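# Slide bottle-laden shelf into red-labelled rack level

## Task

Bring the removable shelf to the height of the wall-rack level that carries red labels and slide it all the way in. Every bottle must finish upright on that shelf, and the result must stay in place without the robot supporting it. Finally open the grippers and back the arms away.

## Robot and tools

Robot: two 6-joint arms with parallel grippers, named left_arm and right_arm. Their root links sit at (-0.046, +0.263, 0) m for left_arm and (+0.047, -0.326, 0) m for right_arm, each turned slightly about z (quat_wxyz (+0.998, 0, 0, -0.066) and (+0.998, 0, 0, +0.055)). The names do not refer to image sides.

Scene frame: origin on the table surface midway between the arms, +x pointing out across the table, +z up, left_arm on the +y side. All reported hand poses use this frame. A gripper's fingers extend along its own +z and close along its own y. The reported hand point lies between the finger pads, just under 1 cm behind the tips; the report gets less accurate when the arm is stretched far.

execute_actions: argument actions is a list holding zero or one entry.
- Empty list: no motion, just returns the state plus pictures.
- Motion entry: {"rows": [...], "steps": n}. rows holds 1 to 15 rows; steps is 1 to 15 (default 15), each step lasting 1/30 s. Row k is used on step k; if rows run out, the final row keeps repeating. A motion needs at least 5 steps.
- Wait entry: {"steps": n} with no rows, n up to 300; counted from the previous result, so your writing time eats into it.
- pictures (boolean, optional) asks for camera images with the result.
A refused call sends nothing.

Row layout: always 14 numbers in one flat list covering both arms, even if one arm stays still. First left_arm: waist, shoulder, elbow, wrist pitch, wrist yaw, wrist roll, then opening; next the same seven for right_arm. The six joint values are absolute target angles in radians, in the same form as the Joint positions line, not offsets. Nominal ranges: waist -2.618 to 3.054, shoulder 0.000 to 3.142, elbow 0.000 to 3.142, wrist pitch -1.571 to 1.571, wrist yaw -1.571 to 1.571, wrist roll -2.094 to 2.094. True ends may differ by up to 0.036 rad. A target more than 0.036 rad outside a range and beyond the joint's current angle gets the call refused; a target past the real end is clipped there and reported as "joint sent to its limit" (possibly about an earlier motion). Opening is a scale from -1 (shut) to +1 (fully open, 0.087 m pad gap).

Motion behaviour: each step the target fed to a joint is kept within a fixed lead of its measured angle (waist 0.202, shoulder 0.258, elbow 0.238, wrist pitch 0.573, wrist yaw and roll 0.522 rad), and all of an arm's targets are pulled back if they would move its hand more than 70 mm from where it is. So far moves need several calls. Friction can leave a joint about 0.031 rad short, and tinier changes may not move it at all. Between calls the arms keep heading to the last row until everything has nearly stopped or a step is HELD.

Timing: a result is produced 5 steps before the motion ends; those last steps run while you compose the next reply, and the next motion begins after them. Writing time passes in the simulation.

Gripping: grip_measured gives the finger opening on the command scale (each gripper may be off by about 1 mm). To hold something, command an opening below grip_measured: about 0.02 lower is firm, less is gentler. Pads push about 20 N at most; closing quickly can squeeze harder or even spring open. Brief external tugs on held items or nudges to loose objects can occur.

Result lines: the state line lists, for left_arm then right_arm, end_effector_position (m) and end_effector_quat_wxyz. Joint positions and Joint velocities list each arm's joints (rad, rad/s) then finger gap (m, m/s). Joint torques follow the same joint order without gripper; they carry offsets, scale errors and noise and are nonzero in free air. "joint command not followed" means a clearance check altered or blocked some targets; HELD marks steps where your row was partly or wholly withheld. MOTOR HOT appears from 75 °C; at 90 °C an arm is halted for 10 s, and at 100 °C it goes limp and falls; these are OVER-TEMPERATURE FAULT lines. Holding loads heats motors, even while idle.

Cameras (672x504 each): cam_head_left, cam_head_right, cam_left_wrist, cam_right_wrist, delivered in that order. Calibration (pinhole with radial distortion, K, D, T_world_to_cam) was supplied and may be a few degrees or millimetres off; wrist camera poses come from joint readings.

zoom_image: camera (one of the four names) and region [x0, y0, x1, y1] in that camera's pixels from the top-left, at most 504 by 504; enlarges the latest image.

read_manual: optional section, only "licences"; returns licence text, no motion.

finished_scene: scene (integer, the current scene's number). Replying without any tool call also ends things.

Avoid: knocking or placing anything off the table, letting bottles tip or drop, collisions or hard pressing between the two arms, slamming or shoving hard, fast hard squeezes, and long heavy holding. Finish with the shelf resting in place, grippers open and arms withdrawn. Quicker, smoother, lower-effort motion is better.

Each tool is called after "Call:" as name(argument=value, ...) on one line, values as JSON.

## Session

Call:
execute_actions(actions=[])

Scene clock: 0.00 s of 6000.00 s.
left_arm: end_effector_position=(+0.3322, +0.2108, +0.3590) grip_measured=+1.000 end_effector_quat_wxyz=(+0.706, +0.046, +0.705, -0.055) | right_arm: end_effector_position=(+0.4292, -0.2775, +0.3533) grip_measured=+0.991 end_effector_quat_wxyz=(+0.702, -0.047, +0.710, +0.043)
Joint positions: left_arm=[ 0.002  1.044  1.037  0.009  0.013 -0.012  0.087] | right_arm=[ 0.014  1.057  1.034  0.011 -0.004 -0.005  0.087]
Joint velocities: left_arm=[ 0.012 -0.022 -0.007 -0.037 -0.037  0.022  0.   ] | right_arm=[-0.002 -0.007 -0.007 -0.007  0.007  0.022  0.   ]
Joint torques (N m, as the arm reports them, + toward a larger angle): no reading

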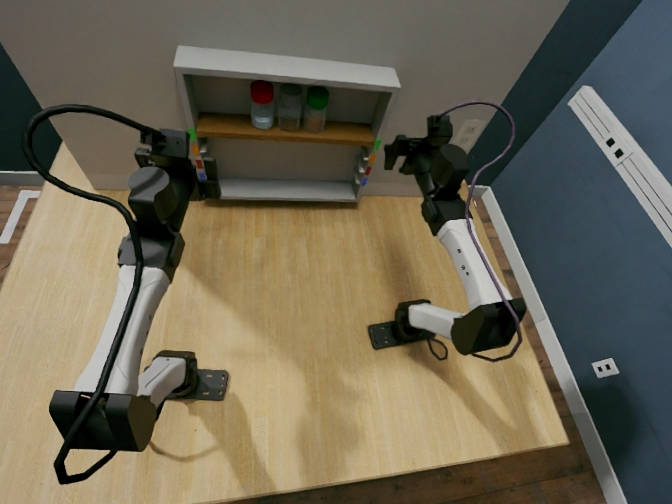

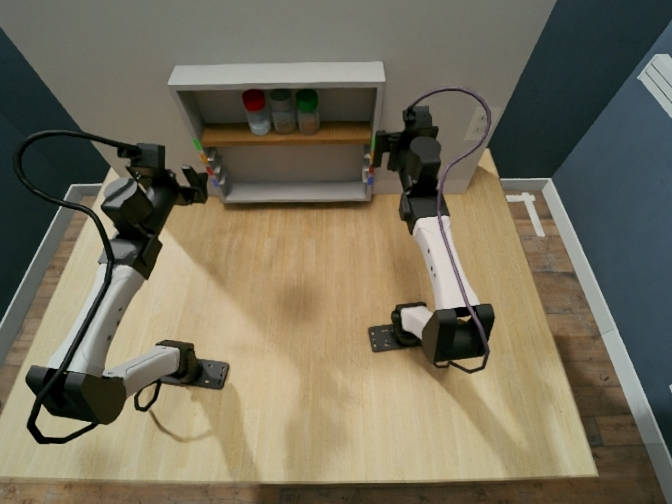

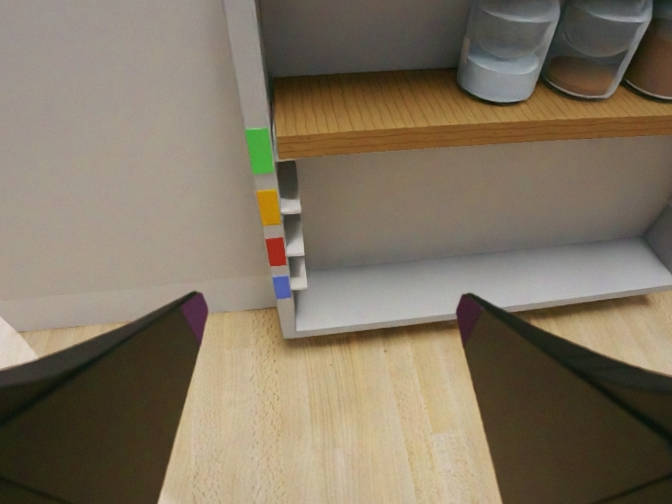

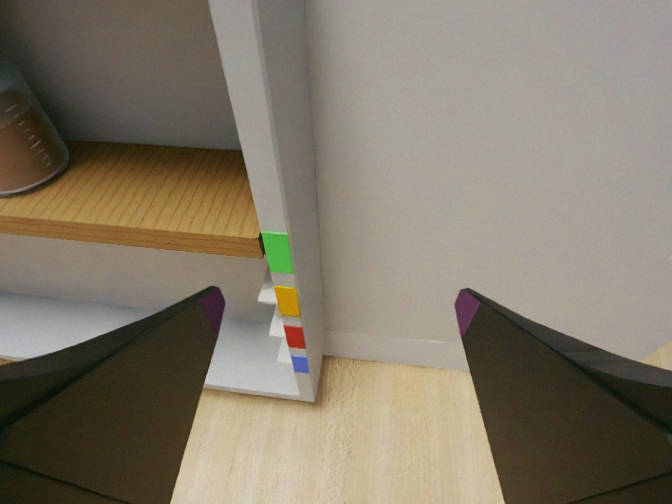

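Call:
execute_actions(actions=[{"rows":[[0,1.05,1.036,0.016,0.013,0.01,0.95,0.021,1.059,1.03,0.017,0.001,-0.03,0.95],[-0.003,1.057,1.034,0.024,0.012,0.04,0.9,0.029,1.062,1.026,0.025,0.007,-0.05,0.9],[-0.007,1.07,1.032,0.04,0.011,0.08,0.85,0.044,1.068,1.017,0.039,0.018,-0.1,0.85],[-0.013,1.087,1.028,0.06,0.01,0.15,0.8,0.065,1.075,1.006,0.057,0.033,-0.16,0.8],[-0.019,1.104,1.025,0.081,0.009,0.21,0.75,0.085,1.082,0.995,0.075,0.048,-0.23,0.75],[-0.025,1.121,1.021,0.101,0.008,0.27,0.7,0.105,1.089,0.984,0.094,0.063,-0.29,0.7],[-0.031,1.138,1.018,0.122,0.007,0.34,0.65,0.125,1.096,0.973,0.112,0.078,-0.35,0.65],[-0.038,1.155,1.014,0.142,0.006,0.4,0.6,0.146,1.103,0.961,0.13,0.093,-0.42,0.6],[-0.044,1.172,1.011,0.163,0.005,0.47,0.55,0.166,1.11,0.95,0.149,0.108,-0.48,0.55],[-0.05,1.189,1.007,0.183,0.004,0.53,0.5,0.186,1.118,0.939,0.167,0.123,-0.54,0.5],[-0.056,1.206,1.004,0.204,0.003,0.59,0.45,0.206,1.125,0.928,0.185,0.138,-0.61,0.45],[-0.062,1.223,1.0,0.224,0.002,0.66,0.4,0.227,1.132,0.917,0.204,0.153,-0.67,0.4],[-0.068,1.24,0.997,0.245,0.001,0.72,0.4,0.247,1.139,0.906,0.222,0.168,-0.73,0.4],[-0.074,1.257,0.993,0.265,0,0.78,0.4,0.267,1.146,0.894,0.24,0.183,-0.8,0.4],[-0.08,1.274,0.99,0.286,-0.001,0.85,0.4,0.287,1.153,0.883,0.259,0.198,-0.86,0.4]],"steps":15}])

Call:
execute_actions(actions=[{"rows":[[-0.086,1.291,0.987,0.307,-0.002,0.91,0.4,0.307,1.16,0.872,0.277,0.213,-0.92,0.4],[-0.092,1.308,0.983,0.327,-0.003,0.97,0.4,0.328,1.167,0.861,0.296,0.228,-0.99,0.4],[-0.098,1.325,0.98,0.348,-0.004,1.04,0.4,0.348,1.174,0.85,0.314,0.243,-1.05,0.4],[-0.104,1.342,0.976,0.368,-0.005,1.1,0.4,0.368,1.182,0.839,0.332,0.258,-1.11,0.4],[-0.11,1.359,0.973,0.389,-0.006,1.17,0.4,0.388,1.189,0.828,0.351,0.273,-1.17,0.4],[-0.117,1.376,0.969,0.409,-0.007,1.23,0.4,0.409,1.196,0.816,0.369,0.288,-1.24,0.4],[-0.123,1.393,0.966,0.43,-0.008,1.29,0.4,0.429,1.203,0.805,0.387,0.303,-1.3,0.4],[-0.129,1.41,0.962,0.45,-0.009,1.36,0.4,0.449,1.21,0.794,0.406,0.318,-1.36,0.4],[-0.135,1.427,0.959,0.471,-0.01,1.42,0.4,0.469,1.217,0.783,0.424,0.333,-1.43,0.4],[-0.139,1.44,0.956,0.486,-0.01,1.47,0.4,0.485,1.223,0.775,0.438,0.344,-1.47,0.4],[-0.144,1.453,0.953,0.501,-0.011,1.52,0.4,0.5,1.228,0.766,0.452,0.355,-1.52,0.4],[-0.147,1.461,0.952,0.512,-0.012,1.55,0.4,0.51,1.231,0.761,0.461,0.363,-1.555,0.4],[-0.15,1.47,0.95,0.522,-0.012,1.58,0.4,0.52,1.235,0.755,0.47,0.37,-1.585,0.4]],"steps":15}])

Call:
execute_actions(actions=[{"rows":[[-0.146,1.475,0.965,0.523,-0.01,1.58,0.4,0.514,1.24,0.768,0.472,0.362,-1.585,0.4],[-0.142,1.482,0.98,0.524,-0.007,1.58,0.4,0.507,1.246,0.781,0.475,0.354,-1.585,0.4],[-0.138,1.49,0.995,0.524,-0.004,1.58,0.4,0.5,1.254,0.794,0.478,0.346,-1.585,0.4],[-0.134,1.501,1.009,0.525,-0.001,1.58,0.4,0.493,1.264,0.806,0.481,0.339,-1.585,0.4],[-0.13,1.512,1.022,0.525,0.002,1.58,0.4,0.486,1.274,0.816,0.484,0.332,-1.585,0.4],[-0.127,1.523,1.034,0.526,0.005,1.58,0.4,0.479,1.284,0.825,0.487,0.325,-1.585,0.4],[-0.124,1.534,1.045,0.526,0.008,1.58,0.4,0.472,1.294,0.832,0.49,0.318,-1.585,0.4],[-0.121,1.545,1.055,0.527,0.011,1.58,0.4,0.466,1.304,0.839,0.493,0.312,-1.585,0.4],[-0.119,1.556,1.066,0.527,0.013,1.58,0.4,0.46,1.314,0.846,0.496,0.306,-1.585,0.4],[-0.116,1.567,1.076,0.528,0.016,1.58,0.4,0.454,1.325,0.853,0.499,0.3,-1.585,0.4],[-0.114,1.578,1.087,0.528,0.018,1.58,0.4,0.448,1.335,0.86,0.502,0.294,-1.585,0.4],[-0.112,1.589,1.097,0.528,0.02,1.58,0.4,0.442,1.345,0.868,0.505,0.288,-1.585,0.4],[-0.109,1.6,1.108,0.529,0.023,1.58,0.4,0.436,1.355,0.875,0.507,0.282,-1.585,0.4],[-0.107,1.611,1.118,0.529,0.025,1.58,0.4,0.43,1.366,0.882,0.51,0.276,-1.585,0.4],[-0.105,1.6205,1.1275,0.529,0.027,1.58,0.4,0.4235,1.376,0.889,0.512,0.27,-1.585,0.4]],"steps":15}])

Call:
execute_actions(actions=[{"steps":12}], pictures=true)

Scene clock: 3.07 s of 6000.00 s.
left_arm: end_effector_position=(+0.3579, +0.2063, +0.3504) grip_measured=+0.525 end_effector_quat_wxyz=(+0.708, +0.164, +0.685, +0.042) | right_arm: end_effector_position=(+0.4351, -0.2499, +0.3430) grip_measured=+0.525 end_effector_quat_wxyz=(+0.706, -0.174, +0.685, -0.041)
Joint positions: left_arm=[-0.032  1.135  1.037  0.105  0.011  0.295  0.067] | right_arm=[ 0.141  1.085  0.987  0.099  0.061 -0.306  0.067]
Joint velocities: left_arm=[-0.203  0.579 -0.061  0.535 -0.051  1.546 -0.044] | right_arm=[ 0.579  0.242 -0.359  0.491  0.33  -1.473 -0.044]
Joint torques (N m, as the arm reports them, + toward a larger angle): left_arm=[-0.23 -2.2   5.23  1.73 -0.05  0.08] | right_arm=[ 0.98 -1.75  6.25  1.94  0.14 -0.2 ]
Steps of this call (steps 1 to 82: nothing new was sent; steps 83 to 92: the first 10 steps of this action). Readings (joint positions):
83: left_arm=[0.002 1.044 1.037 0.009 0.013 -0.010] | right_arm=[0.014 1.057 1.034 0.011 -0.004 -0.007]
84: left_arm=[0.002 1.044 1.037 0.009 0.013 -0.003] | right_arm=[0.014 1.057 1.034 0.011 -0.004 -0.013]
86: left_arm=[0.002 1.046 1.037 0.016 0.012 0.033] | right_arm=[0.025 1.057 1.034 0.016 0.005 -0.047]
90: left_arm=[-0.019 1.095 1.037 0.073 0.012 0.191] | right_arm=[0.100 1.070 1.010 0.069 0.039 -0.204]
92: the state above

Scene clock: 3.57 s of 6000.00 s.
left_arm: end_effector_position=(+0.4199, +0.1816, +0.3082) grip_measured=+0.400 end_effector_quat_wxyz=(+0.621, +0.478, +0.533, +0.319) | right_arm: end_effector_position=(+0.4363, -0.1842, +0.3002) grip_measured=+0.400 end_effector_quat_wxyz=(+0.620, -0.490, +0.526, -0.314)
Joint positions: left_arm=[-0.123  1.397  0.981  0.39  -0.     1.206  0.061] | right_arm=[ 0.444  1.199  0.815  0.349  0.273 -1.21   0.061]
Joint velocities: left_arm=[-0.149  0.462 -0.105  0.505 -0.007  1.766 -0.   ] | right_arm=[ 0.54   0.227 -0.305  0.535  0.374 -1.648  0.   ]
Joint torques (N m, as the arm reports them, + toward a larger angle): left_arm=[-0.06 -5.2   5.52  1.83 -0.04  0.01] | right_arm=[ 0.68 -3.11  6.63  2.08  0.16 -0.16]
Steps of this call (steps 1 to 5: the last 5 steps of your previous action; steps 6 to 15: the first 10 steps of this action). Readings (joint positions):
6: left_arm=[-0.068 1.247 1.011 0.211 0.008 0.645] | right_arm=[0.262 1.139 0.912 0.188 0.142 -0.655]
7: left_arm=[-0.074 1.265 1.007 0.229 0.007 0.706] | right_arm=[0.283 1.146 0.900 0.204 0.156 -0.716]
9: left_arm=[-0.086 1.298 1.000 0.268 0.005 0.830] | right_arm=[0.323 1.159 0.879 0.239 0.185 -0.839]
13: left_arm=[-0.110 1.364 0.988 0.350 0.001 1.081] | right_arm=[0.404 1.186 0.836 0.313 0.244 -1.087]
15: the state above

Scene clock: 4.07 s of 6000.00 s.
left_arm: end_effector_position=(+0.4501, +0.1729, +0.3174) grip_measured=+0.400 end_effector_quat_wxyz=(+0.568, +0.555, +0.430, +0.429) | right_arm: end_effector_position=(+0.4495, -0.1727, +0.3050) grip_measured=+0.400 end_effector_quat_wxyz=(+0.560, -0.562, +0.435, -0.426)
Joint positions: left_arm=[-0.129  1.529  1.037  0.507  0.003  1.558  0.061] | right_arm=[ 0.476  1.295  0.816  0.468  0.326 -1.559  0.061]
Joint velocities: left_arm=[ 0.085  0.315  0.335  0.081 -0.007  0.095  0.   ] | right_arm=[-0.198  0.291  0.208  0.095 -0.11  -0.139  0.   ]
Joint torques (N m, as the arm reports them, + toward a larger angle): left_arm=[ 1.   -6.06  8.39  1.8   0.12  0.07] | right_arm=[-0.94 -3.71 10.19  2.03 -0.14 -0.18]
Steps of this call (steps 1 to 5: the last 5 steps of your previous action; steps 6 to 15: the first 10 steps of this action). Readings (joint positions):
6: left_arm=[-0.143 1.462 0.965 0.465 -0.002 1.468] | right_arm=[0.509 1.228 0.776 0.416 0.329 -1.470]
7: left_arm=[-0.143 1.466 0.965 0.472 -0.002 1.489] | right_arm=[0.509 1.230 0.776 0.424 0.333 -1.491]
9: left_arm=[-0.143 1.471 0.968 0.484 -0.002 1.519] | right_arm=[0.509 1.236 0.776 0.441 0.334 -1.521]
13: left_arm=[-0.135 1.508 1.014 0.500 -0.000 1.550] | right_arm=[0.490 1.274 0.800 0.460 0.331 -1.552]
15: the state above

Scene clock: 4.47 s of 6000.00 s.
left_arm: end_effector_position=(+0.4708, +0.1737, +0.3135) grip_measured=+0.400 end_effector_quat_wxyz=(+0.564, +0.558, +0.428, +0.432) | right_arm: end_effector_position=(+0.4699, -0.1740, +0.3041) grip_measured=+0.400 end_effector_quat_wxyz=(+0.557, -0.564, +0.432, -0.430)
Joint positions: left_arm=[-0.112  1.608  1.103  0.515  0.018  1.571  0.061] | right_arm=[ 0.434  1.366  0.863  0.494  0.286 -1.572  0.061]
Joint velocities: left_arm=[ 0.007 -0.002 -0.002 -0.037 -0.051  0.007  0.   ] | right_arm=[-0.002  0.012  0.017  0.037 -0.037 -0.022  0.001]
Joint torques (N m, as the arm reports them, + toward a larger angle): left_arm=[ 1.09 -7.28  8.9   1.85  0.11  0.05] | right_arm=[-1.16 -4.44 10.31  2.08 -0.08 -0.17]
Kept back: nothing.
Steps of this call (steps 1 to 5: the last 5 steps of your previous action; steps 6 to 12: the robot went on to your last target). Readings (joint positions):
1: left_arm=[-0.126 1.540 1.048 0.509 0.004 1.560] | right_arm=[0.470 1.305 0.823 0.472 0.322 -1.562]
2: left_arm=[-0.123 1.551 1.058 0.511 0.006 1.563] | right_arm=[0.464 1.315 0.831 0.476 0.318 -1.564]
4: left_arm=[-0.119 1.574 1.079 0.513 0.010 1.566] | right_arm=[0.452 1.336 0.845 0.482 0.309 -1.567]
8: left_arm=[-0.112 1.606 1.103 0.515 0.015 1.569] | right_arm=[0.435 1.365 0.863 0.491 0.294 -1.571]
12: the state above
camera_calibration (this result's frames):
cam_left_wrist: T_world_to_cam=[[0.015778, -0.00711197, -0.99985, 0.304363], [-0.581732, 0.813243, -0.0149646, 0.15466], [0.813227, 0.581881, 0.00869411, -0.346023], [0, 0, 0, 1]] pos_world=[0.366564, 0.0777329, 0.30964]
cam_right_wrist: T_world_to_cam=[[0.0188715, 0.00501731, 0.999809, -0.311784], [-0.577525, -0.816235, 0.0149969, 0.146575], [0.816155, -0.577698, -0.012506, -0.341778], [0, 0, 0, 1]] pos_world=[0.369478, -0.07624, 0.305252]

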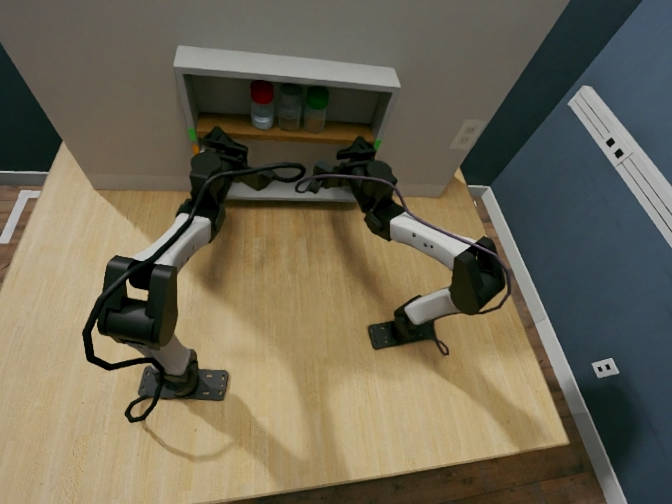

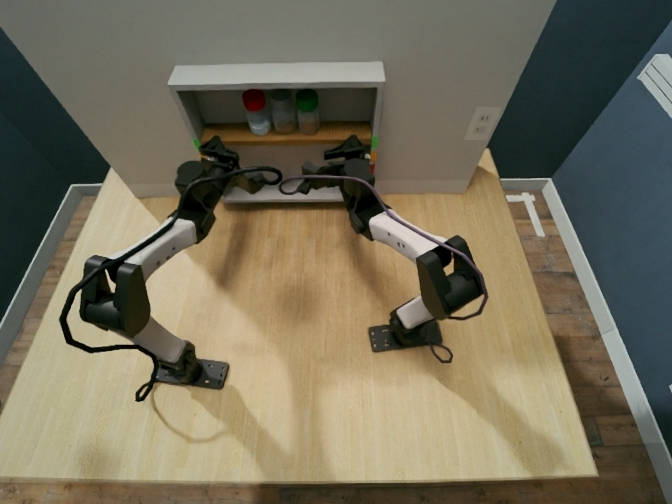

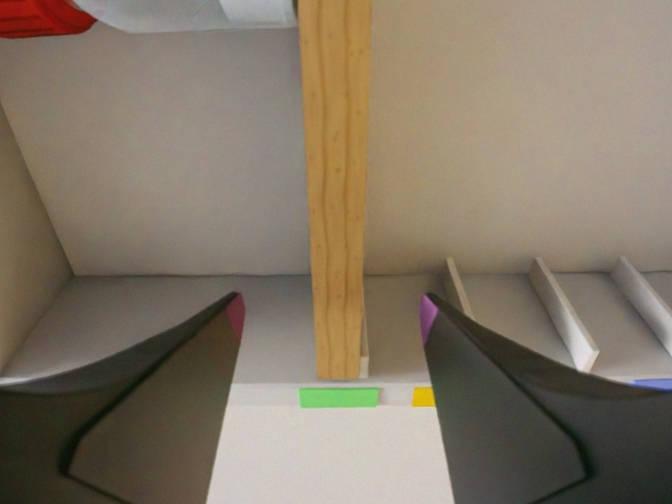

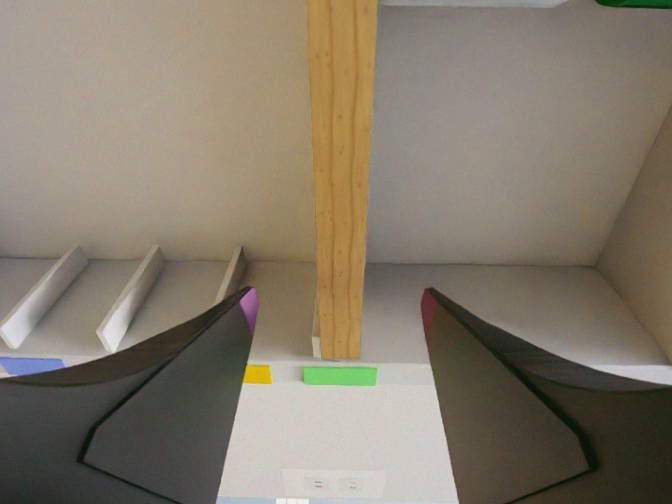

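Call:
execute_actions(actions=[{"rows":[[-0.104,1.628,1.136,0.524,0.028,1.58,0.4,0.42,1.383,0.896,0.513,0.266,-1.585,0.4],[-0.102,1.64,1.149,0.519,0.03,1.58,0.4,0.414,1.3945,0.905,0.515,0.26,-1.585,0.4],[-0.099,1.654,1.165,0.514,0.033,1.58,0.4,0.408,1.4075,0.917,0.517,0.254,-1.585,0.4],[-0.097,1.668,1.18,0.511,0.035,1.58,0.4,0.401,1.421,0.928,0.519,0.247,-1.585,0.4],[-0.094,1.682,1.195,0.508,0.038,1.58,0.4,0.394,1.434,0.94,0.521,0.24,-1.585,0.4],[-0.092,1.696,1.21,0.505,0.04,1.58,0.4,0.388,1.4475,0.951,0.523,0.234,-1.585,0.4],[-0.089,1.71,1.226,0.502,0.043,1.58,0.4,0.382,1.461,0.963,0.525,0.228,-1.585,0.4],[-0.087,1.724,1.242,0.499,0.045,1.58,0.4,0.376,1.474,0.974,0.527,0.222,-1.585,0.4],[-0.085,1.738,1.258,0.496,0.047,1.58,0.4,0.37,1.4875,0.986,0.528,0.216,-1.585,0.4],[-0.082,1.752,1.274,0.493,0.05,1.58,0.4,0.364,1.501,0.998,0.529,0.21,-1.585,0.4],[-0.08,1.766,1.29,0.49,0.052,1.58,0.3,0.358,1.514,1.01,0.53,0.204,-1.585,0.3],[-0.078,1.78,1.306,0.487,0.054,1.58,0.2,0.353,1.527,1.022,0.531,0.199,-1.585,0.2],[-0.076,1.794,1.322,0.484,0.056,1.58,0.1,0.347,1.54,1.034,0.532,0.193,-1.585,0.1],[-0.074,1.806,1.336,0.482,0.058,1.58,0,0.343,1.552,1.045,0.533,0.189,-1.585,0],[-0.072,1.816,1.347,0.482,0.06,1.58,-0.1,0.339,1.561,1.053,0.534,0.185,-1.585,-0.1]],"steps":15}])

Call:
execute_actions(actions=[{"steps":14}], pictures=true)

Scene clock: 5.37 s of 6000.00 s.
left_arm: end_effector_position=(+0.4995, +0.1735, +0.3216) grip_measured=+0.400 end_effector_quat_wxyz=(+0.569, +0.553, +0.424, +0.437) | right_arm: end_effector_position=(+0.4991, -0.1751, +0.3085) grip_measured=+0.400 end_effector_quat_wxyz=(+0.558, -0.559, +0.433, -0.434)
Joint positions: left_arm=[-0.094  1.709  1.226  0.512  0.034  1.571  0.061] | right_arm=[ 0.386  1.465  0.954  0.511  0.244 -1.573  0.061]
Joint velocities: left_arm=[ 0.066  0.422  0.452 -0.081  0.022 -0.037  0.001] | right_arm=[-0.173  0.383  0.33   0.022 -0.139  0.037 -0.   ]
Joint torques (N m, as the arm reports them, + toward a larger angle): left_arm=[ 1.19 -8.02  8.48  1.58  0.12  0.08] | right_arm=[-1.06 -5.16 10.05  2.05 -0.1  -0.16]
Steps of this call (steps 1 to 17: the robot went on to your last target; steps 18 to 27: the first 10 steps of this action). Readings (joint positions):
18: left_arm=[-0.112 1.608 1.103 0.516 0.020 1.571] | right_arm=[0.434 1.366 0.863 0.497 0.281 -1.573]
19: left_arm=[-0.112 1.611 1.106 0.515 0.021 1.571] | right_arm=[0.433 1.368 0.865 0.497 0.279 -1.573]
21: left_arm=[-0.110 1.627 1.130 0.515 0.024 1.571] | right_arm=[0.426 1.384 0.883 0.499 0.272 -1.573]
25: left_arm=[-0.100 1.680 1.195 0.514 0.031 1.571] | right_arm=[0.398 1.437 0.932 0.508 0.254 -1.573]
27: the state above

Scene clock: 5.83 s of 6000.00 s.
left_arm: end_effector_position=(+0.5251, +0.1737, +0.3106) grip_measured=-0.100 end_effector_quat_wxyz=(+0.563, +0.560, +0.429, +0.432) | right_arm: end_effector_position=(+0.5238, -0.1738, +0.3041) grip_measured=-0.100 end_effector_quat_wxyz=(+0.557, -0.564, +0.431, -0.430)
Joint positions: left_arm=[-0.079  1.805  1.321  0.49   0.052  1.571  0.039] | right_arm=[ 0.349  1.553  1.025  0.518  0.2   -1.573  0.039]
Joint velocities: left_arm=[ 0.002 -0.022  0.002 -0.007 -0.081 -0.007 -0.001] | right_arm=[-0.007 -0.017 -0.007  0.007 -0.022 -0.037  0.   ]
Joint torques (N m, as the arm reports them, + toward a larger angle): left_arm=[ 1.02 -9.36  8.97  1.68  0.11  0.07] | right_arm=[-1.07 -6.09 10.4   2.06 -0.1  -0.15]
Kept back: nothing.
Steps of this call (steps 1 to 5: the last 5 steps of your previous action; steps 6 to 14: the robot went on to your last target). Readings (joint positions):
1: left_arm=[-0.092 1.724 1.242 0.510 0.037 1.571] | right_arm=[0.380 1.479 0.966 0.511 0.239 -1.573]
2: left_arm=[-0.090 1.739 1.257 0.508 0.038 1.571] | right_arm=[0.374 1.493 0.977 0.512 0.233 -1.573]
4: left_arm=[-0.085 1.768 1.288 0.502 0.042 1.571] | right_arm=[0.363 1.520 1.000 0.514 0.222 -1.573]
8: left_arm=[-0.079 1.804 1.320 0.495 0.048 1.571] | right_arm=[0.350 1.551 1.025 0.516 0.208 -1.573]
14: the state above
camera_calibration (this result's frames):
cam_left_wrist: T_world_to_cam=[[0.0119418, -0.00519243, -0.999915, 0.302266], [-0.581167, 0.813708, -0.0111662, 0.184623], [0.813697, 0.581251, 0.00669947, -0.389652], [0, 0, 0, 1]] pos_world=[0.420746, 0.0778264, 0.306913]
cam_right_wrist: T_world_to_cam=[[0.0178584, 0.00526666, 0.999827, -0.312229], [-0.575974, -0.817338, 0.0145932, 0.176992], [0.817273, -0.576135, -0.0115629, -0.386321], [0, 0, 0, 1]] pos_world=[0.423249, -0.0762664, 0.305125]

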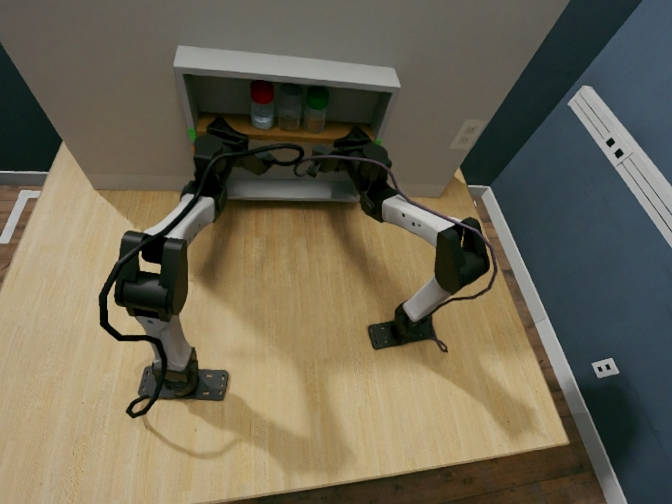

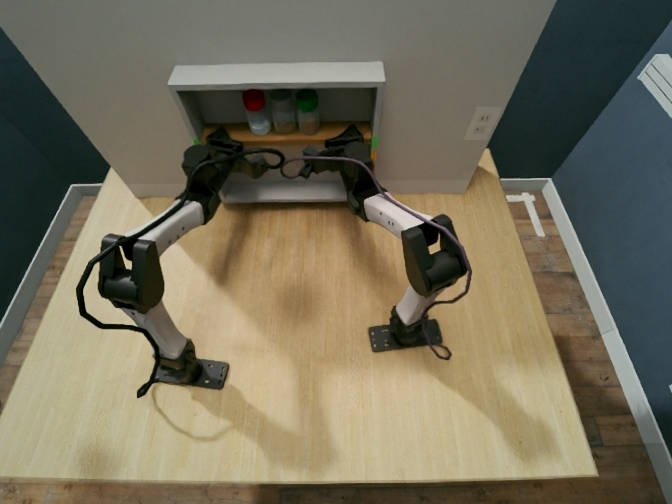

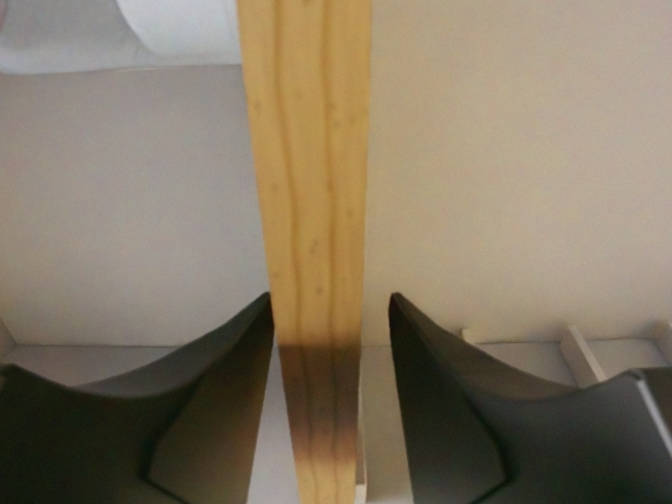

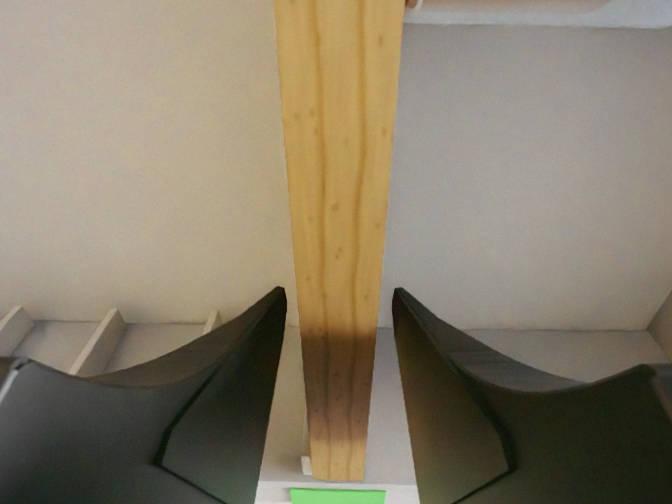

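Call:
execute_actions(actions=[{"rows":[[-0.073,1.814,1.347,0.492,0.059,1.58,-0.18,0.34,1.56,1.053,0.537,0.186,-1.585,-0.18],[-0.074,1.812,1.347,0.502,0.058,1.58,-0.26,0.341,1.559,1.053,0.54,0.188,-1.585,-0.26],[-0.075,1.81,1.347,0.511,0.057,1.58,-0.33,0.342,1.558,1.053,0.54,0.19,-1.585,-0.33],[-0.076,1.808,1.347,0.511,0.056,1.58,-0.39,0.343,1.557,1.053,0.54,0.192,-1.585,-0.39],[-0.077,1.806,1.347,0.511,0.055,1.58,-0.44,0.344,1.556,1.053,0.54,0.194,-1.585,-0.44],[-0.078,1.805,1.347,0.511,0.054,1.58,-0.48,0.345,1.555,1.053,0.54,0.196,-1.585,-0.48],[-0.079,1.805,1.347,0.511,0.053,1.58,-0.51,0.346,1.554,1.053,0.54,0.198,-1.585,-0.51],[-0.079,1.805,1.347,0.511,0.052,1.58,-0.54,0.347,1.553,1.053,0.54,0.198,-1.585,-0.54],[-0.079,1.805,1.347,0.511,0.052,1.58,-0.56,0.348,1.553,1.053,0.54,0.198,-1.585,-0.56],[-0.079,1.805,1.347,0.511,0.052,1.58,-0.58,0.349,1.553,1.053,0.54,0.198,-1.585,-0.58],[-0.079,1.805,1.347,0.511,0.052,1.58,-0.6,0.349,1.553,1.053,0.54,0.198,-1.585,-0.6],[-0.079,1.805,1.347,0.511,0.052,1.58,-0.62,0.349,1.553,1.053,0.54,0.198,-1.585,-0.62],[-0.079,1.805,1.347,0.511,0.052,1.58,-0.64,0.349,1.553,1.053,0.54,0.198,-1.585,-0.645],[-0.079,1.805,1.347,0.511,0.052,1.58,-0.66,0.349,1.553,1.053,0.54,0.198,-1.585,-0.67]],"steps":15}])

Call:
execute_actions(actions=[{"rows":[[-0.079,1.802,1.348,0.522,0.052,1.58,-0.66,0.349,1.55,1.053,0.55,0.198,-1.585,-0.67],[-0.079,1.799,1.349,0.533,0.052,1.58,-0.66,0.349,1.547,1.054,0.56,0.198,-1.585,-0.67],[-0.079,1.796,1.35,0.544,0.052,1.58,-0.66,0.349,1.545,1.055,0.57,0.198,-1.585,-0.67],[-0.079,1.793,1.351,0.555,0.052,1.58,-0.66,0.349,1.542,1.056,0.58,0.198,-1.585,-0.67],[-0.079,1.79,1.352,0.566,0.052,1.58,-0.66,0.349,1.54,1.057,0.59,0.198,-1.585,-0.67],[-0.079,1.787,1.353,0.577,0.052,1.58,-0.66,0.349,1.537,1.058,0.6,0.198,-1.585,-0.67],[-0.079,1.784,1.354,0.588,0.052,1.58,-0.66,0.349,1.535,1.059,0.61,0.198,-1.585,-0.67],[-0.079,1.781,1.355,0.599,0.052,1.58,-0.66,0.349,1.532,1.06,0.62,0.198,-1.585,-0.67],[-0.079,1.778,1.356,0.61,0.052,1.58,-0.66,0.349,1.53,1.061,0.63,0.198,-1.585,-0.67],[-0.079,1.775,1.357,0.62,0.052,1.58,-0.66,0.349,1.528,1.062,0.64,0.198,-1.585,-0.67],[-0.079,1.773,1.358,0.628,0.052,1.58,-0.66,0.349,1.527,1.063,0.648,0.198,-1.585,-0.67],[-0.079,1.771,1.359,0.635,0.052,1.58,-0.66,0.349,1.526,1.064,0.655,0.198,-1.585,-0.67]],"steps":15}])

Call:
execute_actions(actions=[{"steps":10}])

Scene clock: 7.03 s of 6000.00 s.
left_arm: end_effector_position=(+0.5251, +0.1734, +0.3124) grip_measured=-0.569 end_effector_quat_wxyz=(+0.565, +0.558, +0.426, +0.433) | right_arm: end_effector_position=(+0.5238, -0.1732, +0.3056) grip_measured=-0.570 end_effector_quat_wxyz=(+0.560, -0.563, +0.430, -0.430)
Joint positions: left_arm=[-0.079  1.805  1.321  0.497  0.053  1.572  0.019] | right_arm=[ 0.349  1.553  1.025  0.524  0.196 -1.573  0.019]
Joint velocities: left_arm=[ 0.017  0.022 -0.002  0.007 -0.037 -0.051 -0.017] | right_arm=[-0.012 -0.017 -0.002 -0.007 -0.022 -0.037 -0.017]
Joint torques (N m, as the arm reports them, + toward a larger angle): left_arm=[  0.45 -10.26   8.85   1.8    0.01   0.06] | right_arm=[ 0.03 -6.61 10.41  2.08  0.03 -0.15]
Steps of this call (steps 1 to 26: the robot went on to your last target; steps 27 to 36: the first 10 steps of this action). Readings (joint positions):
27: left_arm=[-0.079 1.805 1.321 0.490 0.053 1.571] | right_arm=[0.349 1.553 1.025 0.519 0.196 -1.573]
28: left_arm=[-0.079 1.805 1.321 0.490 0.053 1.571] | right_arm=[0.349 1.553 1.025 0.520 0.196 -1.573]
30: left_arm=[-0.079 1.805 1.321 0.492 0.053 1.571] | right_arm=[0.349 1.553 1.025 0.522 0.196 -1.573]
34: left_arm=[-0.079 1.805 1.321 0.495 0.053 1.571] | right_arm=[0.349 1.553 1.025 0.524 0.196 -1.573]
36: the state above

Scene clock: 7.53 s of 6000.00 s.
left_arm: end_effector_position=(+0.5250, +0.1734, +0.3149) grip_measured=-0.596 end_effector_quat_wxyz=(+0.568, +0.555, +0.425, +0.434) | right_arm: end_effector_position=(+0.5238, -0.1732, +0.3065) grip_measured=-0.609 end_effector_quat_wxyz=(+0.561, -0.562, +0.429, -0.431)
Joint positions: left_arm=[-0.079  1.805  1.321  0.508  0.053  1.568  0.018] | right_arm=[ 0.349  1.553  1.025  0.528  0.196 -1.573  0.017]
Joint velocities: left_arm=[-0.002  0.007  0.007  0.022 -0.022 -0.007  0.   ] | right_arm=[ 0.002 -0.012 -0.002 -0.037  0.037  0.007 -0.001]
Joint torques (N m, as the arm reports them, + toward a larger angle): left_arm=[  0.5  -12.64   9.65   2.78   0.02   0.09] | right_arm=[-0.07 -8.44 11.26  2.99  0.06 -0.12]
Steps of this call (steps 1 to 5: the last 5 steps of your previous action; steps 6 to 15: the first 10 steps of this action). Readings (joint positions):
6: left_arm=[-0.079 1.805 1.321 0.499 0.053 1.572] | right_arm=[0.349 1.553 1.025 0.523 0.196 -1.573]
7: left_arm=[-0.079 1.805 1.321 0.500 0.053 1.571] | right_arm=[0.349 1.553 1.025 0.523 0.196 -1.573]
9: left_arm=[-0.079 1.805 1.321 0.502 0.053 1.571] | right_arm=[0.349 1.553 1.025 0.524 0.196 -1.573]
13: left_arm=[-0.079 1.805 1.321 0.506 0.053 1.569] | right_arm=[0.349 1.553 1.025 0.527 0.196 -1.573]
15: the state above

Scene clock: 7.87 s of 6000.00 s.
left_arm: end_effector_position=(+0.5250, +0.1734, +0.3154) grip_measured=-0.596 end_effector_quat_wxyz=(+0.569, +0.554, +0.425, +0.434) | right_arm: end_effector_position=(+0.5238, -0.1732, +0.3068) grip_measured=-0.609 end_effector_quat_wxyz=(+0.562, -0.561, +0.429, -0.431)
Joint positions: left_arm=[-0.079  1.805  1.321  0.51   0.053  1.567  0.018] | right_arm=[ 0.349  1.553  1.025  0.53   0.196 -1.573  0.017]
Joint velocities: left_arm=[ 0.007 -0.002  0.002  0.007 -0.007 -0.007 -0.   ] | right_arm=[-0.027 -0.007  0.002 -0.022 -0.081  0.066  0.   ]
Joint torques (N m, as the arm reports them, + toward a larger angle): left_arm=[  0.48 -12.99   9.81   2.97   0.02   0.11] | right_arm=[ 0.04 -8.61 11.23  3.15  0.04 -0.11]
Kept back: nothing.
Steps of this call (steps 1 to 5: the last 5 steps of your previous action; steps 6 to 10: the robot went on to your last target). Readings (joint positions):
1: left_arm=[-0.079 1.805 1.321 0.509 0.053 1.568] | right_arm=[0.349 1.553 1.025 0.529 0.196 -1.573]
2: left_arm=[-0.079 1.805 1.321 0.509 0.053 1.567] | right_arm=[0.349 1.553 1.025 0.530 0.196 -1.573]
4: left_arm=[-0.079 1.805 1.321 0.510 0.053 1.567] | right_arm=[0.349 1.553 1.025 0.530 0.196 -1.573]
8: left_arm=[-0.079 1.805 1.321 0.510 0.053 1.567] | right_arm=[0.349 1.553 1.025 0.530 0.196 -1.573]
10: the state above

Call:
execute_actions(actions=[{"rows":[[-0.079,1.77,1.36,0.641,0.052,1.58,-0.66,0.349,1.525,1.064,0.661,0.198,-1.585,-0.67],[-0.079,1.769,1.36,0.647,0.052,1.58,-0.66,0.349,1.524,1.064,0.667,0.198,-1.585,-0.67],[-0.079,1.768,1.36,0.653,0.052,1.58,-0.66,0.349,1.523,1.064,0.673,0.198,-1.585,-0.67],[-0.079,1.767,1.36,0.659,0.052,1.58,-0.66,0.349,1.522,1.064,0.679,0.198,-1.585,-0.67],[-0.079,1.766,1.36,0.665,0.052,1.58,-0.66,0.349,1.521,1.064,0.685,0.198,-1.585,-0.67],[-0.079,1.765,1.36,0.67,0.052,1.58,-0.66,0.349,1.52,1.064,0.69,0.198,-1.585,-0.67],[-0.079,1.765,1.36,0.675,0.052,1.58,-0.66,0.349,1.52,1.064,0.695,0.198,-1.585,-0.67],[-0.079,1.765,1.36,0.68,0.052,1.58,-0.66,0.349,1.52,1.064,0.7,0.198,-1.585,-0.67]],"steps":15}])

Call:
execute_actions(actions=[{"steps":8}])

Scene clock: 8.50 s of 6000.00 s.
left_arm: end_effector_position=(+0.5249, +0.1734, +0.3206) grip_measured=-0.596 end_effector_quat_wxyz=(+0.575, +0.548, +0.420, +0.439) | right_arm: end_effector_position=(+0.5237, -0.1733, +0.3119) grip_measured=-0.609 end_effector_quat_wxyz=(+0.568, -0.555, +0.425, -0.435)
Joint positions: left_arm=[-0.079  1.805  1.321  0.531  0.053  1.566  0.018] | right_arm=[ 0.349  1.553  1.025  0.551  0.196 -1.574  0.017]
Joint velocities: left_arm=[-0.012 -0.002 -0.012  0.051 -0.007  0.081 -0.001] | right_arm=[ 0.002  0.022 -0.017  0.066 -0.066 -0.022 -0.001]
Joint torques (N m, as the arm reports them, + toward a larger angle): left_arm=[  0.48 -13.49   9.88   3.03   0.02   0.14] | right_arm=[ 0.11 -8.99 11.41  3.31  0.05 -0.09]
Steps of this call (steps 1 to 9: the robot went on to your last target; steps 10 to 19: the first 10 steps of this action). Readings (joint positions):
10: left_arm=[-0.079 1.805 1.321 0.510 0.053 1.567] | right_arm=[0.349 1.553 1.025 0.530 0.196 -1.573]
11: left_arm=[-0.079 1.805 1.321 0.511 0.053 1.567] | right_arm=[0.349 1.553 1.025 0.531 0.196 -1.573]
13: left_arm=[-0.079 1.805 1.321 0.512 0.053 1.566] | right_arm=[0.349 1.553 1.025 0.534 0.196 -1.573]
17: left_arm=[-0.079 1.805 1.321 0.524 0.053 1.566] | right_arm=[0.349 1.553 1.025 0.545 0.196 -1.573]
19: the state above

Scene clock: 8.77 s of 6000.00 s.
left_arm: end_effector_position=(+0.5248, +0.1735, +0.3225) grip_measured=-0.596 end_effector_quat_wxyz=(+0.577, +0.546, +0.418, +0.441) | right_arm: end_effector_position=(+0.5237, -0.1733, +0.3140) grip_measured=-0.609 end_effector_quat_wxyz=(+0.570, -0.553, +0.423, -0.437)
Joint positions: left_arm=[-0.079  1.805  1.321  0.538  0.053  1.566  0.018] | right_arm=[ 0.349  1.553  1.025  0.559  0.196 -1.578  0.017]
Joint velocities: left_arm=[-0.027 -0.012 -0.002  0.007  0.022 -0.022 -0.   ] | right_arm=[-0.007 -0.002  0.002 -0.007  0.007 -0.022 -0.   ]
Joint torques (N m, as the arm reports them, + toward a larger angle): left_arm=[  0.48 -13.41   9.89   3.11   0.01   0.12] | right_arm=[-0.07 -8.93 11.3   3.31  0.03 -0.08]
Kept back: nothing.
Steps of this call (steps 1 to 5: the last 5 steps of your previous action; steps 6 to 8: the robot went on to your last target). Readings (joint positions):
1: left_arm=[-0.079 1.805 1.321 0.533 0.053 1.566] | right_arm=[0.349 1.553 1.025 0.553 0.196 -1.575]
2: left_arm=[-0.079 1.805 1.321 0.535 0.053 1.566] | right_arm=[0.349 1.553 1.025 0.555 0.196 -1.576]
4: left_arm=[-0.079 1.805 1.321 0.537 0.053 1.566] | right_arm=[0.349 1.553 1.025 0.558 0.196 -1.577]
8: the state above

Call:
execute_actions(actions=[{"rows":[[-0.081,1.761,1.349,0.672,0.05,1.58,-0.66,0.353,1.517,1.053,0.688,0.202,-1.585,-0.67],[-0.084,1.756,1.338,0.663,0.047,1.58,-0.66,0.356,1.514,1.042,0.677,0.205,-1.585,-0.67],[-0.086,1.752,1.327,0.655,0.045,1.58,-0.66,0.36,1.511,1.031,0.665,0.209,-1.585,-0.67],[-0.087,1.745,1.319,0.654,0.044,1.58,-0.66,0.363,1.504,1.025,0.662,0.212,-1.585,-0.67],[-0.088,1.737,1.311,0.654,0.043,1.58,-0.66,0.366,1.4965,1.02,0.659,0.215,-1.585,-0.67],[-0.0895,1.73,1.3025,0.653,0.0415,1.58,-0.66,0.3685,1.489,1.014,0.656,0.2175,-1.585,-0.67],[-0.0905,1.723,1.294,0.653,0.04,1.58,-0.66,0.371,1.482,1.008,0.653,0.22,-1.585,-0.67],[-0.092,1.715,1.286,0.652,0.039,1.58,-0.66,0.374,1.475,1.003,0.65,0.223,-1.585,-0.67],[-0.093,1.708,1.278,0.651,0.038,1.58,-0.66,0.377,1.4675,0.997,0.647,0.226,-1.585,-0.67],[-0.094,1.701,1.27,0.651,0.037,1.58,-0.66,0.38,1.46,0.991,0.643,0.229,-1.585,-0.67],[-0.095,1.693,1.262,0.65,0.036,1.58,-0.66,0.383,1.453,0.986,0.64,0.232,-1.585,-0.67],[-0.096,1.686,1.2535,0.65,0.0345,1.58,-0.66,0.3855,1.446,0.98,0.637,0.2345,-1.585,-0.67],[-0.097,1.679,1.245,0.649,0.033,1.58,-0.66,0.388,1.4385,0.974,0.634,0.237,-1.585,-0.67],[-0.0985,1.671,1.237,0.649,0.032,1.58,-0.66,0.391,1.431,0.969,0.631,0.24,-1.585,-0.67],[-0.0996,1.664,1.229,0.648,0.031,1.58,-0.66,0.394,1.424,0.963,0.628,0.243,-1.585,-0.67]],"steps":15}])

Call:
execute_actions(actions=[{"rows":[[-0.101,1.655,1.219,0.648,0.0295,1.58,-0.66,0.398,1.4155,0.956,0.626,0.247,-1.585,-0.67],[-0.103,1.646,1.209,0.649,0.028,1.58,-0.66,0.4025,1.407,0.949,0.624,0.2515,-1.585,-0.67],[-0.1045,1.637,1.199,0.649,0.026,1.58,-0.66,0.4065,1.398,0.9415,0.622,0.2555,-1.585,-0.67],[-0.106,1.6285,1.189,0.649,0.025,1.58,-0.66,0.411,1.39,0.934,0.62,0.26,-1.585,-0.67],[-0.108,1.62,1.179,0.65,0.023,1.58,-0.66,0.415,1.381,0.927,0.618,0.264,-1.585,-0.67],[-0.109,1.611,1.1695,0.65,0.0215,1.58,-0.66,0.419,1.373,0.92,0.616,0.268,-1.585,-0.67],[-0.111,1.602,1.16,0.65,0.02,1.58,-0.66,0.4235,1.364,0.913,0.614,0.2725,-1.585,-0.67],[-0.1125,1.593,1.15,0.651,0.018,1.58,-0.66,0.4275,1.356,0.906,0.612,0.2765,-1.585,-0.67],[-0.114,1.584,1.14,0.651,0.017,1.58,-0.66,0.432,1.347,0.8985,0.61,0.281,-1.585,-0.67],[-0.116,1.575,1.13,0.651,0.015,1.58,-0.66,0.436,1.3385,0.891,0.608,0.285,-1.585,-0.67],[-0.1175,1.566,1.12,0.652,0.0135,1.58,-0.66,0.44,1.33,0.884,0.606,0.289,-1.585,-0.67],[-0.119,1.5575,1.11,0.652,0.012,1.58,-0.66,0.4445,1.3215,0.877,0.604,0.2935,-1.585,-0.67]],"steps":12}])

Call:
execute_actions(actions=[{"rows":[[-0.121,1.548,1.1005,0.652,0.01,1.58,-0.66,0.45,1.312,0.87,0.601,0.299,-1.585,-0.67],[-0.123,1.538,1.091,0.652,0.008,1.58,-0.66,0.4555,1.303,0.864,0.598,0.3045,-1.585,-0.67],[-0.125,1.528,1.0815,0.652,0.006,1.58,-0.66,0.461,1.294,0.857,0.595,0.31,-1.585,-0.67],[-0.127,1.519,1.072,0.651,0.004,1.58,-0.66,0.4665,1.285,0.851,0.592,0.3155,-1.585,-0.67],[-0.129,1.509,1.063,0.651,0.002,1.58,-0.66,0.472,1.276,0.844,0.589,0.321,-1.585,-0.67],[-0.131,1.499,1.053,0.651,0,1.58,-0.66,0.4775,1.2665,0.837,0.586,0.3265,-1.585,-0.67],[-0.1335,1.49,1.044,0.65,-0.0025,1.58,-0.66,0.483,1.257,0.831,0.583,0.332,-1.585,-0.67],[-0.1355,1.48,1.034,0.65,-0.0045,1.58,-0.66,0.4885,1.248,0.824,0.58,0.3375,-1.585,-0.67],[-0.1375,1.47,1.025,0.65,-0.0065,1.58,-0.66,0.494,1.239,0.818,0.577,0.343,-1.585,-0.67],[-0.14,1.4605,1.015,0.649,-0.009,1.58,-0.66,0.4995,1.23,0.811,0.574,0.3485,-1.585,-0.67],[-0.142,1.451,1.006,0.649,-0.011,1.58,-0.66,0.505,1.221,0.804,0.571,0.354,-1.585,-0.67],[-0.144,1.441,0.996,0.649,-0.013,1.58,-0.66,0.5105,1.2115,0.798,0.568,0.3595,-1.585,-0.67],[-0.146,1.431,0.987,0.648,-0.015,1.58,-0.66,0.516,1.202,0.791,0.565,0.365,-1.585,-0.67],[-0.148,1.422,0.977,0.648,-0.017,1.58,-0.66,0.5215,1.193,0.785,0.562,0.3705,-1.585,-0.67],[-0.15,1.412,0.968,0.648,-0.019,1.58,-0.66,0.527,1.184,0.778,0.56,0.376,-1.585,-0.67]],"steps":15}])

Call:
execute_actions(actions=[{"steps":14}], pictures=true)

Scene clock: 11.07 s of 6000.00 s.
left_arm: end_effector_position=(+0.5155, +0.1738, +0.3156) grip_measured=-0.596 end_effector_quat_wxyz=(+0.572, +0.551, +0.423, +0.437) | right_arm: end_effector_position=(+0.5142, -0.1731, +0.3076) grip_measured=-0.609 end_effector_quat_wxyz=(+0.564, -0.560, +0.426, -0.433)
Joint positions: left_arm=[-0.083  1.774  1.272  0.538  0.048  1.566  0.018] | right_arm=[ 0.362  1.521  0.99   0.543  0.208 -1.578  0.017]
Joint velocities: left_arm=[-0.027 -0.217 -0.252  0.066 -0.037 -0.066  0.001] | right_arm=[ 0.081 -0.227 -0.149 -0.168  0.051 -0.007 -0.001]
Joint torques (N m, as the arm reports them, + toward a larger angle): left_arm=[ -0.19 -14.55   8.08   2.91  -0.07   0.1 ] | right_arm=[ 1.41 -9.85  8.98  3.02  0.1  -0.14]
Steps of this call (steps 1 to 15: the robot went on to your last target; steps 16 to 59: nothing new was sent; steps 60 to 69: the first 10 steps of this action). Readings (joint positions):
60: left_arm=[-0.079 1.805 1.321 0.539 0.053 1.566] | right_arm=[0.349 1.553 1.025 0.560 0.196 -1.578]
61: left_arm=[-0.079 1.805 1.321 0.539 0.053 1.566] | right_arm=[0.349 1.553 1.025 0.560 0.196 -1.578]
63: left_arm=[-0.079 1.805 1.319 0.539 0.053 1.566] | right_arm=[0.349 1.553 1.025 0.558 0.196 -1.578]
67: left_arm=[-0.081 1.788 1.288 0.539 0.050 1.566] | right_arm=[0.357 1.535 1.003 0.548 0.202 -1.579]
69: the state above

Scene clock: 11.47 s of 6000.00 s.
left_arm: end_effector_position=(+0.4882, +0.1737, +0.3160) grip_measured=-0.596 end_effector_quat_wxyz=(+0.571, +0.552, +0.425, +0.434) | right_arm: end_effector_position=(+0.4868, -0.1734, +0.3104) grip_measured=-0.609 end_effector_quat_wxyz=(+0.563, -0.561, +0.426, -0.433)
Joint positions: left_arm=[-0.099  1.673  1.164  0.538  0.032  1.563  0.018] | right_arm=[ 0.403  1.422  0.916  0.514  0.249 -1.578  0.017]
Joint velocities: left_arm=[-0.022 -0.256 -0.271  0.051 -0.022 -0.066 -0.001] | right_arm=[ 0.105 -0.252 -0.188 -0.022  0.095 -0.007  0.001]
Joint torques (N m, as the arm reports them, + toward a larger angle): left_arm=[ -0.25 -13.33   8.07   2.86  -0.04   0.15] | right_arm=[ 1.2  -8.75  9.05  3.04  0.05 -0.12]
Steps of this call (steps 1 to 5: the last 5 steps of your previous action; steps 6 to 12: the first 7 steps of this action). Readings (joint positions):
6: left_arm=[-0.091 1.726 1.222 0.538 0.042 1.564] | right_arm=[0.380 1.473 0.958 0.527 0.225 -1.578]
7: left_arm=[-0.092 1.717 1.214 0.538 0.040 1.564] | right_arm=[0.383 1.465 0.951 0.525 0.229 -1.578]
9: left_arm=[-0.095 1.700 1.194 0.538 0.037 1.564] | right_arm=[0.391 1.448 0.938 0.521 0.236 -1.578]
12: the state above

Scene clock: 11.97 s of 6000.00 s.
left_arm: end_effector_position=(+0.4492, +0.1740, +0.3156) grip_measured=-0.596 end_effector_quat_wxyz=(+0.570, +0.552, +0.427, +0.433) | right_arm: end_effector_position=(+0.4479, -0.1731, +0.3106) grip_measured=-0.609 end_effector_quat_wxyz=(+0.562, -0.561, +0.427, -0.432)
Joint positions: left_arm=[-0.127  1.53   1.018  0.538  0.004  1.562  0.018] | right_arm=[ 0.476  1.286  0.813  0.479  0.322 -1.578  0.017]
Joint velocities: left_arm=[-0.051 -0.286 -0.276 -0.037 -0.051  0.037 -0.   ] | right_arm=[ 0.154 -0.286 -0.183 -0.081  0.183 -0.022 -0.   ]
Joint torques (N m, as the arm reports them, + toward a larger angle): left_arm=[ -0.11 -11.75   7.86   2.84  -0.02   0.2 ] | right_arm=[ 1.35 -7.24  9.04  2.98  0.05 -0.05]
Steps of this call (steps 1 to 5: the last 5 steps of your previous action; steps 6 to 15: the first 10 steps of this action). Readings (joint positions):
6: left_arm=[-0.109 1.619 1.105 0.538 0.023 1.562] | right_arm=[0.429 1.370 0.873 0.501 0.274 -1.578]
7: left_arm=[-0.111 1.609 1.095 0.538 0.021 1.562] | right_arm=[0.433 1.361 0.866 0.498 0.279 -1.578]
9: left_arm=[-0.115 1.590 1.076 0.538 0.017 1.562] | right_arm=[0.444 1.342 0.852 0.494 0.290 -1.578]
13: left_arm=[-0.122 1.550 1.037 0.538 0.008 1.562] | right_arm=[0.465 1.305 0.826 0.484 0.311 -1.578]
15: the state above

Scene clock: 12.43 s of 6000.00 s.
left_arm: end_effector_position=(+0.4308, +0.1739, +0.3166) grip_measured=-0.596 end_effector_quat_wxyz=(+0.571, +0.551, +0.426, +0.434) | right_arm: end_effector_position=(+0.4297, -0.1738, +0.3108) grip_measured=-0.609 end_effector_quat_wxyz=(+0.562, -0.560, +0.427, -0.433)
Joint positions: left_arm=[-0.142  1.461  0.955  0.535 -0.011  1.562  0.018] | right_arm=[ 0.515  1.22   0.77   0.458  0.363 -1.578  0.017]
Joint velocities: left_arm=[-0.002  0.012  0.002 -0.007  0.022  0.051 -0.   ] | right_arm=[-0.007 -0.007  0.007 -0.037  0.022  0.051 -0.001]
Joint torques (N m, as the arm reports them, + toward a larger angle): left_arm=[ -0.14 -10.71   7.99   2.83  -0.04   0.16] | right_arm=[ 1.14 -6.66  8.89  2.96  0.16 -0.1 ]
Kept back: nothing.
Steps of this call (steps 1 to 5: the last 5 steps of your previous action; steps 6 to 14: the robot went on to your last target). Readings (joint positions):
1: left_arm=[-0.128 1.520 1.009 0.538 0.002 1.562] | right_arm=[0.482 1.276 0.807 0.476 0.328 -1.578]
2: left_arm=[-0.131 1.510 1.000 0.538 -0.000 1.562] | right_arm=[0.487 1.266 0.800 0.474 0.333 -1.578]
4: left_arm=[-0.135 1.490 0.981 0.537 -0.005 1.562] | right_arm=[0.498 1.248 0.787 0.468 0.344 -1.578]
8: left_arm=[-0.141 1.463 0.956 0.537 -0.010 1.562] | right_arm=[0.514 1.221 0.770 0.460 0.359 -1.578]
14: the state above
camera_calibration (this result's frames):
cam_left_wrist: T_world_to_cam=[[0.0325973, -0.0208758, -0.999251, 0.303046], [-0.580236, 0.813655, -0.0359268, 0.137155], [0.813795, 0.580973, 0.0144101, -0.315487], [0, 0, 0, 1]] pos_world=[0.326446, 0.0780186, 0.312293]
cam_right_wrist: T_world_to_cam=[[0.0026225, 0.00134463, 0.999996, -0.311451], [-0.573922, -0.818906, 0.00260625, 0.125254], [0.818906, -0.573926, -0.00137587, -0.312857], [0, 0, 0, 1]] pos_world=[0.328904, -0.0765668, 0.310692]

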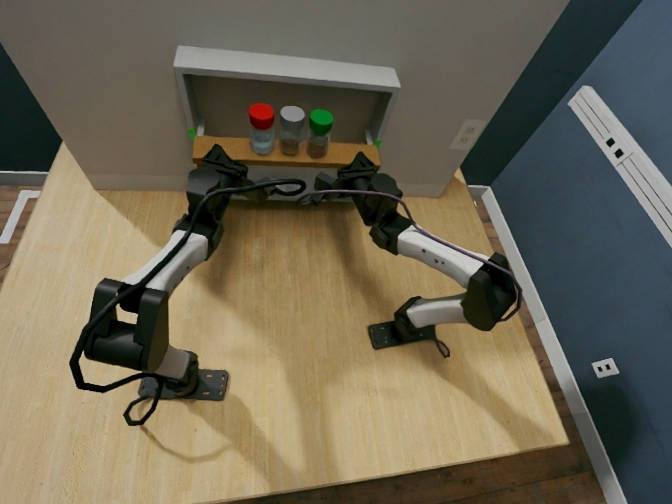

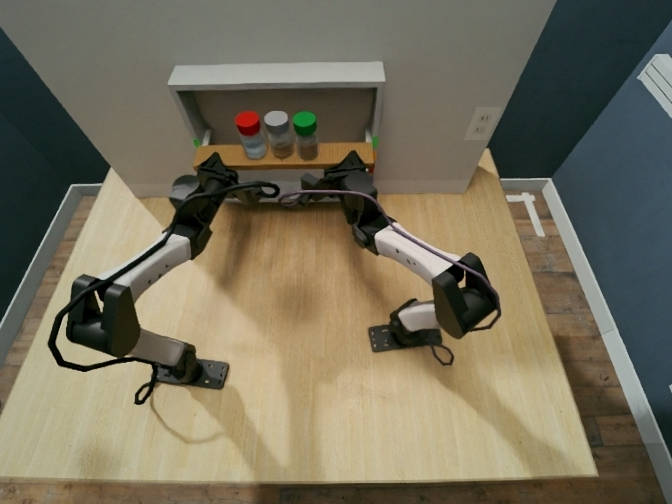

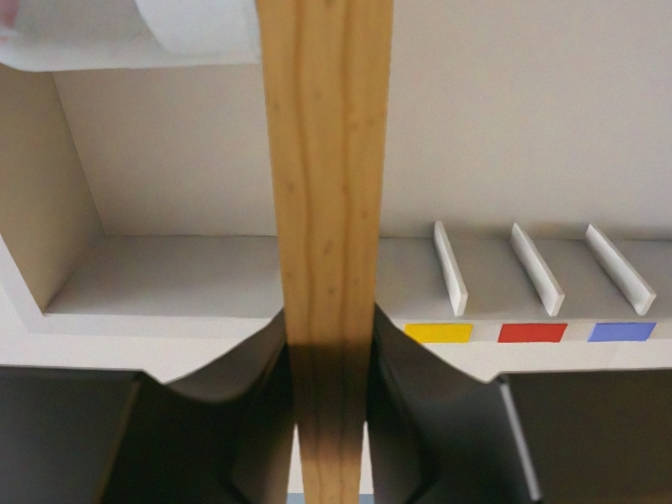

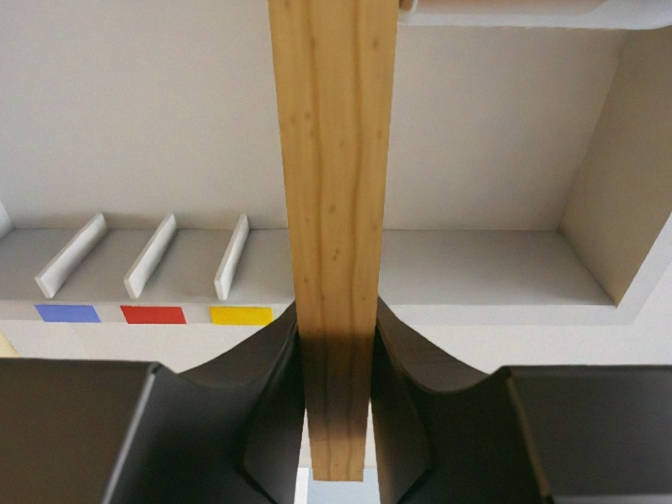

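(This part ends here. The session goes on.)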